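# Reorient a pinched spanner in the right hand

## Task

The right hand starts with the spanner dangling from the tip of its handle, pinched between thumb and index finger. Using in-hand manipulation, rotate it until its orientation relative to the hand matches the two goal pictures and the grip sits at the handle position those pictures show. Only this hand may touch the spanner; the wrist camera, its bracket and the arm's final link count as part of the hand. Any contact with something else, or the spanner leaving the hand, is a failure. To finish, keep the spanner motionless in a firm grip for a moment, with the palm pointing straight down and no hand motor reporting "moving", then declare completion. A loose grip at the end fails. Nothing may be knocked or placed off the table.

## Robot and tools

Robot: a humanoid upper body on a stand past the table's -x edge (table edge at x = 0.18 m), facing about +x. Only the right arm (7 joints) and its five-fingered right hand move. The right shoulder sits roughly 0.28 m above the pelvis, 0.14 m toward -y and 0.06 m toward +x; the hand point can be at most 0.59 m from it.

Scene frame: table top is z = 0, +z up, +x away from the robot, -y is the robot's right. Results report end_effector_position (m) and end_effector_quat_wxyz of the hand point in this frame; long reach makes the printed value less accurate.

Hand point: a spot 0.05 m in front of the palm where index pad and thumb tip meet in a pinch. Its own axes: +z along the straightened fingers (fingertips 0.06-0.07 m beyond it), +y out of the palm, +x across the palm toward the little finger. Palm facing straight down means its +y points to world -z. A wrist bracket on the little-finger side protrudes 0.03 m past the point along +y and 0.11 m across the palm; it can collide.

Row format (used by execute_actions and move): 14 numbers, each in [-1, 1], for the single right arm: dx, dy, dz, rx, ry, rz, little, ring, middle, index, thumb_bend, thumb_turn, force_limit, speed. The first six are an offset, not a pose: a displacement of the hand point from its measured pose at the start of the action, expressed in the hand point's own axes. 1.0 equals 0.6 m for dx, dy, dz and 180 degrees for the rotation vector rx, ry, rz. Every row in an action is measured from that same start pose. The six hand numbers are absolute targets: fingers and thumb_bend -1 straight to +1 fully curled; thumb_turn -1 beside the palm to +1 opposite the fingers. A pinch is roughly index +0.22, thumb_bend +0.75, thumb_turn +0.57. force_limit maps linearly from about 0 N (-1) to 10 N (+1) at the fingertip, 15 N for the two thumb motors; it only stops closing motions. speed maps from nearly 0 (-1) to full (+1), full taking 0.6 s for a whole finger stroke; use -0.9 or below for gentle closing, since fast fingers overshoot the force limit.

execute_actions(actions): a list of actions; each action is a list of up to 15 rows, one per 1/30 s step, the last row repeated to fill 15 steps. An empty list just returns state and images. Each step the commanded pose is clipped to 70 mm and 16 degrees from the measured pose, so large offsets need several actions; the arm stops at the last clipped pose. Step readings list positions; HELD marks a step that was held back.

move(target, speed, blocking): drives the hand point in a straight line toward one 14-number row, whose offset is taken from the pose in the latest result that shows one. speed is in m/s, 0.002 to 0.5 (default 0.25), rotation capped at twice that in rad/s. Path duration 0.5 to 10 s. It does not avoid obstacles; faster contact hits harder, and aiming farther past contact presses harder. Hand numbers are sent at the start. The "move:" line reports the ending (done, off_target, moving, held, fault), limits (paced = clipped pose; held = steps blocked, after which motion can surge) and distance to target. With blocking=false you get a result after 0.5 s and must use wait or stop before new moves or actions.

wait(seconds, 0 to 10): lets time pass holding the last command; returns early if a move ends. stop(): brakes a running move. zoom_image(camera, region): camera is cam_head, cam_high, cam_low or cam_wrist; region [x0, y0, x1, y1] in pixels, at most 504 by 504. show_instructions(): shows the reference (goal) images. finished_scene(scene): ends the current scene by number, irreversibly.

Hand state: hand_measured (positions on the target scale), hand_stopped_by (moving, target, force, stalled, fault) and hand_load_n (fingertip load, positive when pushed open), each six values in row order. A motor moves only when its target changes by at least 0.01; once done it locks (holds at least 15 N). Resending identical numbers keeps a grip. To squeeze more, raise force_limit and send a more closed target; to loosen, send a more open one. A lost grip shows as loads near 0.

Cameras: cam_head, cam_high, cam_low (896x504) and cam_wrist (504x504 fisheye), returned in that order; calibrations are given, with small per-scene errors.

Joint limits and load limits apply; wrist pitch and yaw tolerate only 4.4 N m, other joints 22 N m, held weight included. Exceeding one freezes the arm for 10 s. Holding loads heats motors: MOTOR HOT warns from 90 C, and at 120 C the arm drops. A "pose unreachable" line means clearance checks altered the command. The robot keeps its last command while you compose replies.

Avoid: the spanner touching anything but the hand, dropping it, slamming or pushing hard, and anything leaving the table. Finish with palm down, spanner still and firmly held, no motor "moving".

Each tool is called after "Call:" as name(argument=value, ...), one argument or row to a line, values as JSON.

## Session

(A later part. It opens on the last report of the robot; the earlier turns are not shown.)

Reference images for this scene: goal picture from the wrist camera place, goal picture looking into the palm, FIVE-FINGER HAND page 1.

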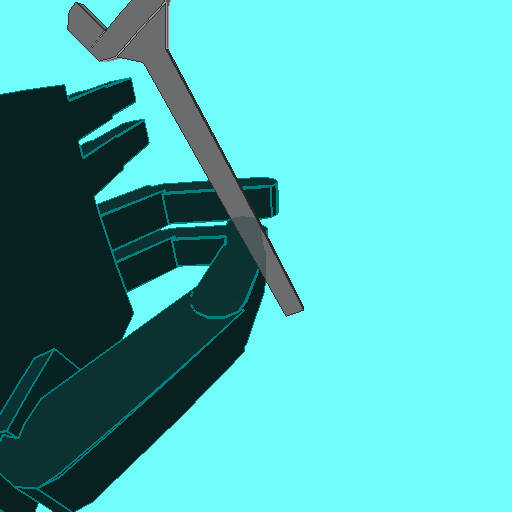

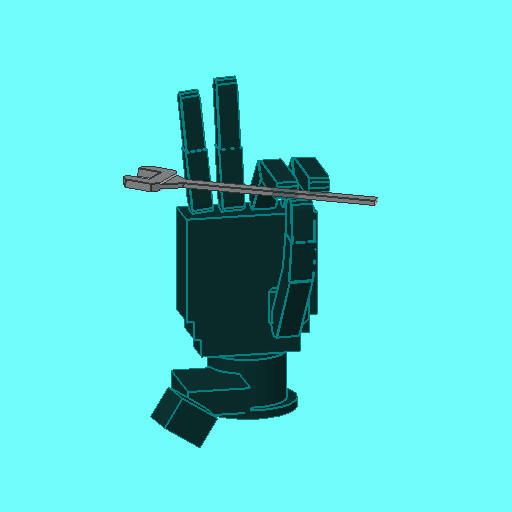

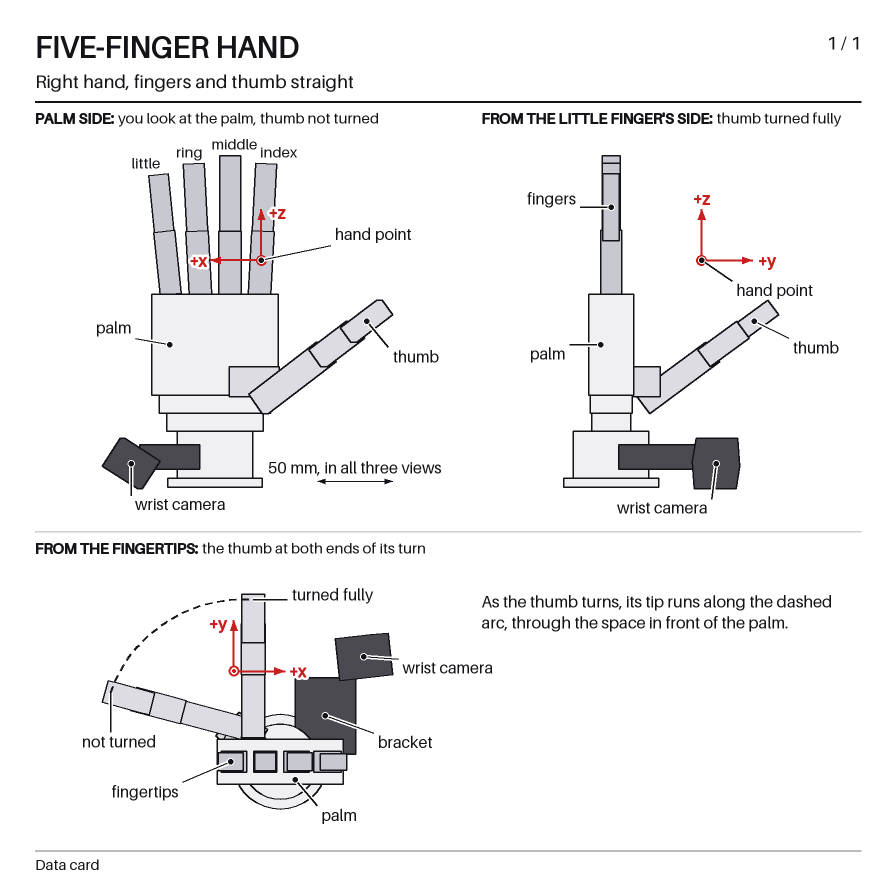

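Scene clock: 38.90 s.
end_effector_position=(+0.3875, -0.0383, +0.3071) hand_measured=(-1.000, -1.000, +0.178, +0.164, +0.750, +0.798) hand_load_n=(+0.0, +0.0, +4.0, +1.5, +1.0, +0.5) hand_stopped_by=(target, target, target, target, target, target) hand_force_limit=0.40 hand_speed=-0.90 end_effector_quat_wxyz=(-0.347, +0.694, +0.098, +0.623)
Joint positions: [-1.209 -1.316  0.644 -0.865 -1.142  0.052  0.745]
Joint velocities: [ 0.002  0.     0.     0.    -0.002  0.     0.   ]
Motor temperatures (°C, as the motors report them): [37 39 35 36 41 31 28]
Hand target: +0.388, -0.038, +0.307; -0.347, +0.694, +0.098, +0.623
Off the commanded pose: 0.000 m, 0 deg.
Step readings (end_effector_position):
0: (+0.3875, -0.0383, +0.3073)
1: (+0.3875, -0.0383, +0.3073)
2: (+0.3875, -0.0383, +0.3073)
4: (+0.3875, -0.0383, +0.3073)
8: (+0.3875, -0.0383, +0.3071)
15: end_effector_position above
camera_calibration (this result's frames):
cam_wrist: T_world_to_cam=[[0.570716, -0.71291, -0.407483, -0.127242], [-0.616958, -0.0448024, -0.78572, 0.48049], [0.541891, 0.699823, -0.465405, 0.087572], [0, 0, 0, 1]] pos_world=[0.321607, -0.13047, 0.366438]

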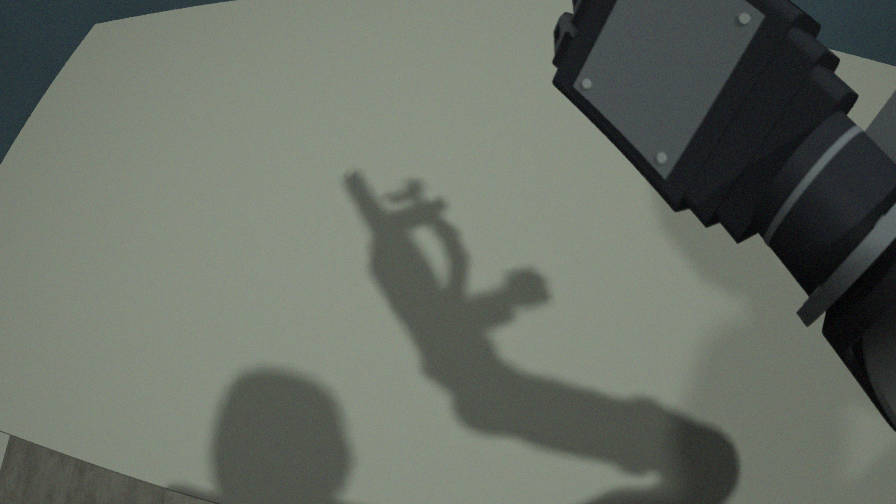

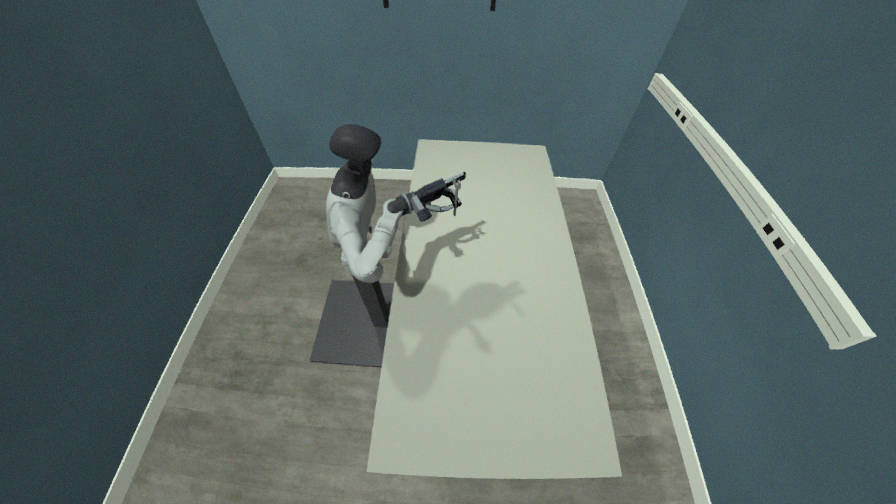

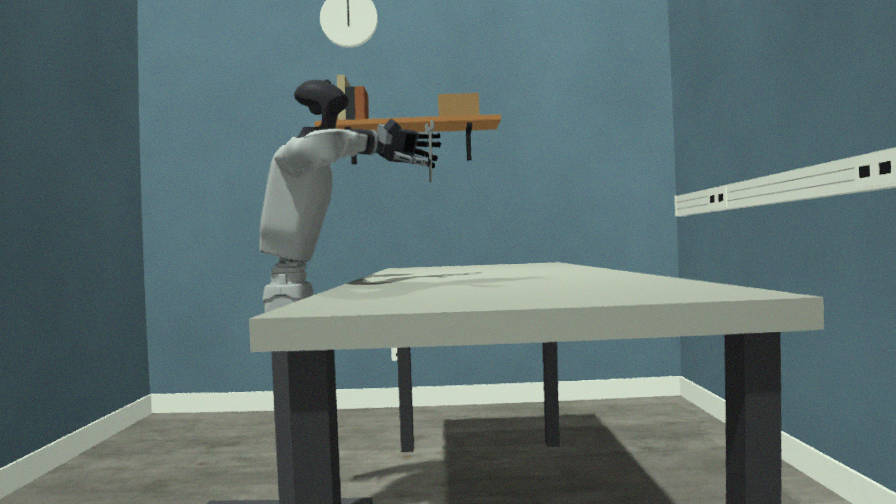

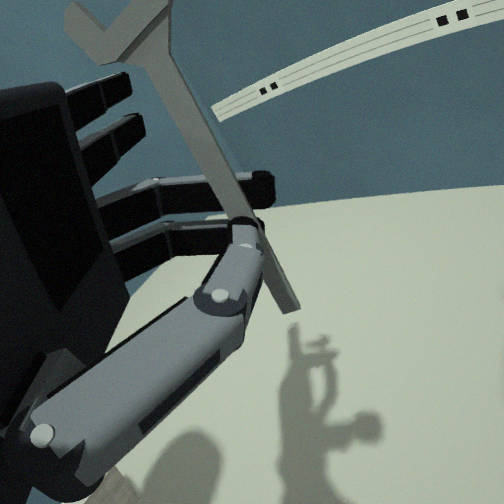

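Matches.

Call:
move(
  target=[0,0,0,0,0,0,-1,-1,0.3,0.3,0.75,0.8,0.6,-0.9],
)

Call:
move(
  target=[0,0,0,0,0,0.365,-1,-1,0.3,0.3,0.75,0.8,0.6,-0.9],
)

Scene clock: 39.83 s.
end_effector_position=(+0.3875, -0.0383, +0.3071) hand_measured=(-1.000, -1.000, +0.192, +0.188, +0.748, +0.798) hand_load_n=(+0.0, +0.0, +9.0, +8.5, +2.0, +0.0) hand_stopped_by=(target, target, force, force, target, target) hand_force_limit=0.60 hand_speed=-0.90 end_effector_quat_wxyz=(-0.347, +0.694, +0.098, +0.623)
Joint positions: [-1.209 -1.316  0.644 -0.865 -1.142  0.052  0.745]
Joint velocities: [ 0.     0.005  0.002 -0.006  0.011  0.     0.   ]
Motor temperatures (°C, as the motors report them): [37 39 35 36 41 31 28]
Hand target: +0.388, -0.038, +0.307; -0.347, +0.694, +0.098, +0.623
Off the commanded pose: 0.000 m, 0 deg.
move: done
camera_calibration (this result's frames):
cam_wrist: T_world_to_cam=[[0.570716, -0.71291, -0.407483, -0.127242], [-0.616958, -0.0448025, -0.78572, 0.48049], [0.541891, 0.699823, -0.465405, 0.0875721], [0, 0, 0, 1]] pos_world=[0.321607, -0.13047, 0.366438]

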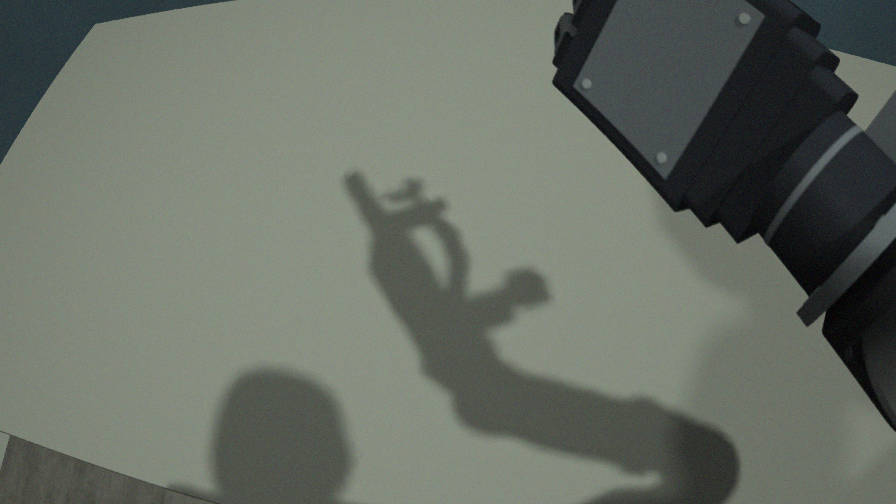

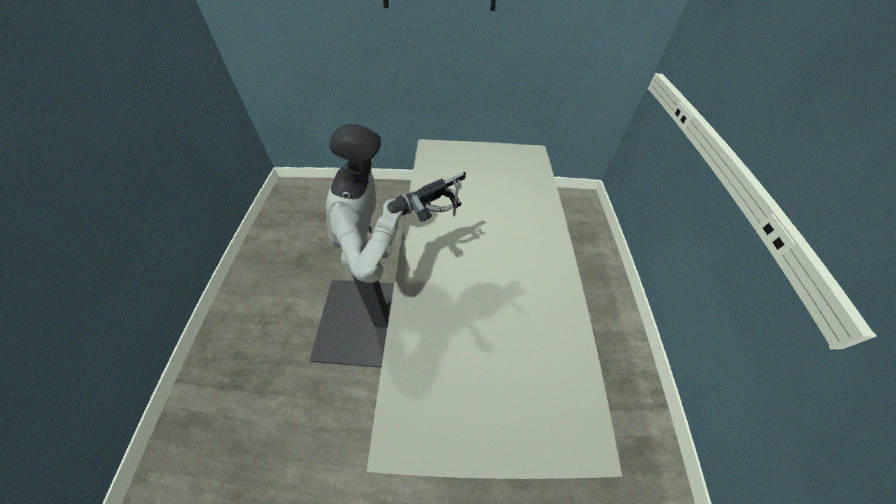

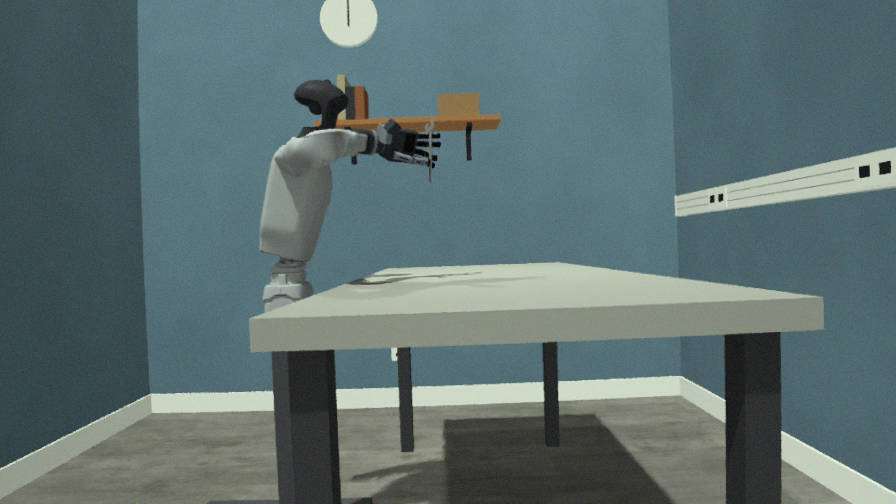

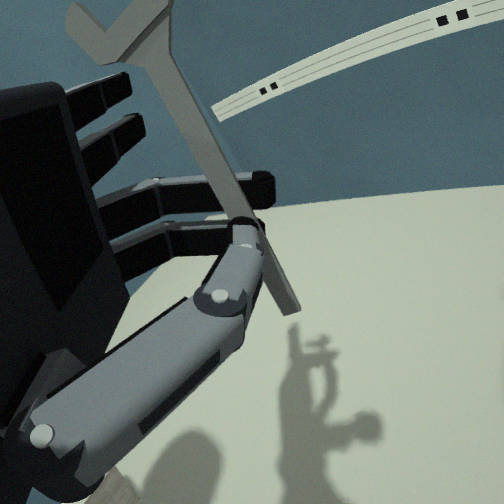

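Scene clock: 42.47 s.
end_effector_position=(+0.3865, -0.0361, +0.3090) hand_measured=(-1.000, -1.000, +0.192, +0.188, +0.748, +0.798) hand_load_n=(+0.0, +0.0, +9.0, +8.5, +2.0, +0.0) hand_stopped_by=(target, target, force, force, target, target) hand_force_limit=0.60 hand_speed=-0.90 end_effector_quat_wxyz=(+0.632, -0.634, +0.287, -0.340)
Joint positions: [-0.857 -1.202  0.174 -0.65  -0.217  0.299  0.521]
Joint velocities: [-0.002 -0.003 -0.005  0.005 -0.015  0.     0.   ]
Motor temperatures (°C, as the motors report them): [37 39 35 36 41 30 28]
Hand target: +0.387, -0.036, +0.309; +0.634, -0.633, +0.290, -0.338
Off the commanded pose: 0.003 m, 1 deg.
move: done
camera_calibration (this result's frames):
cam_wrist: T_world_to_cam=[[0.0480855, 0.0166404, -0.998705, 0.286757], [-0.935858, 0.350188, -0.0392248, 0.388247], [0.349082, 0.936532, 0.032412, 0.0167088], [0, 0, 0, 1]] pos_world=[0.343723, -0.15638, 0.301073]

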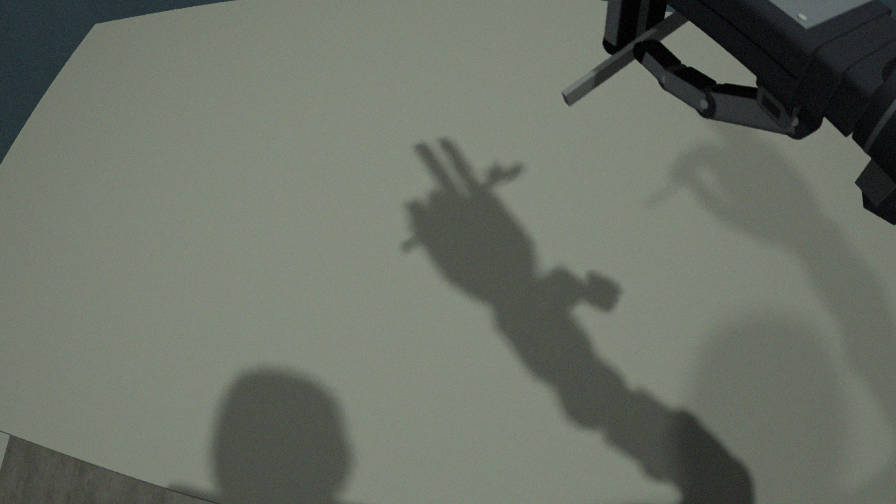

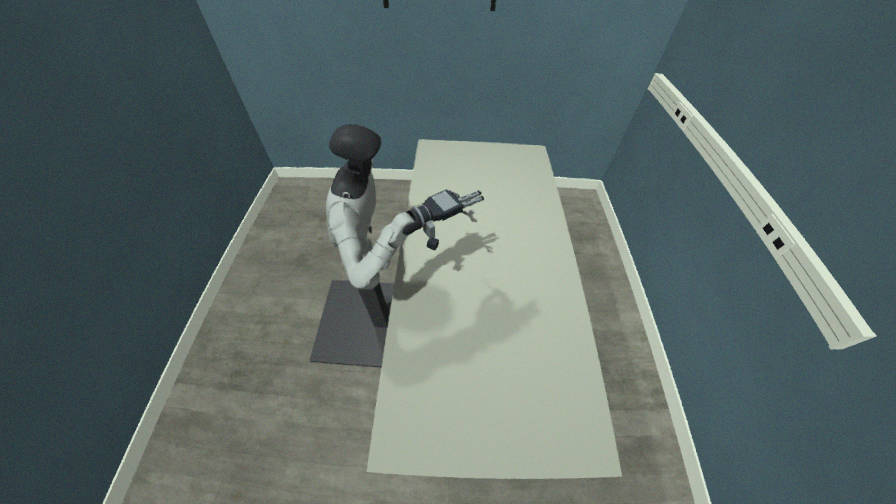

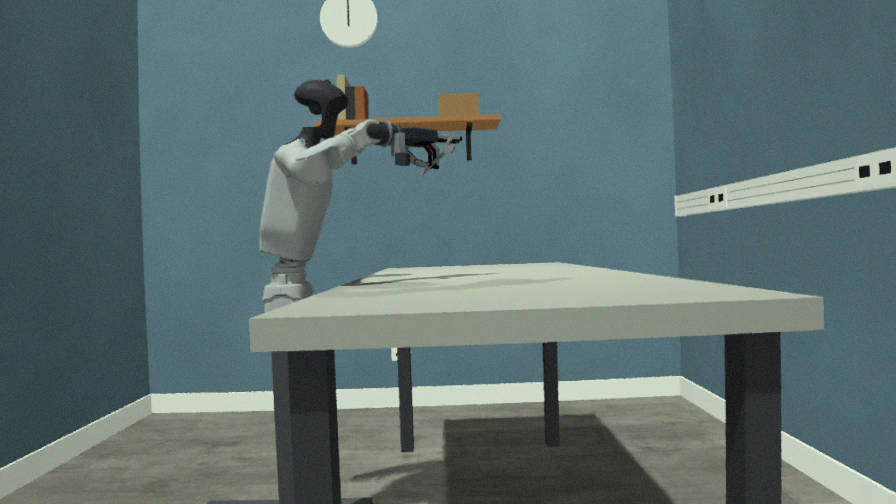

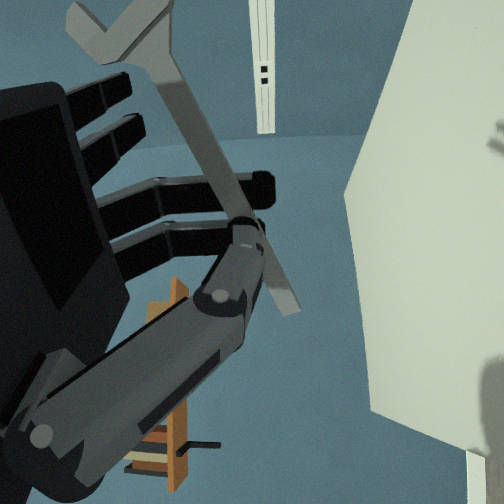

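Call:
finished_scene(
  scene=2,
)

The scene is finished: the task was done.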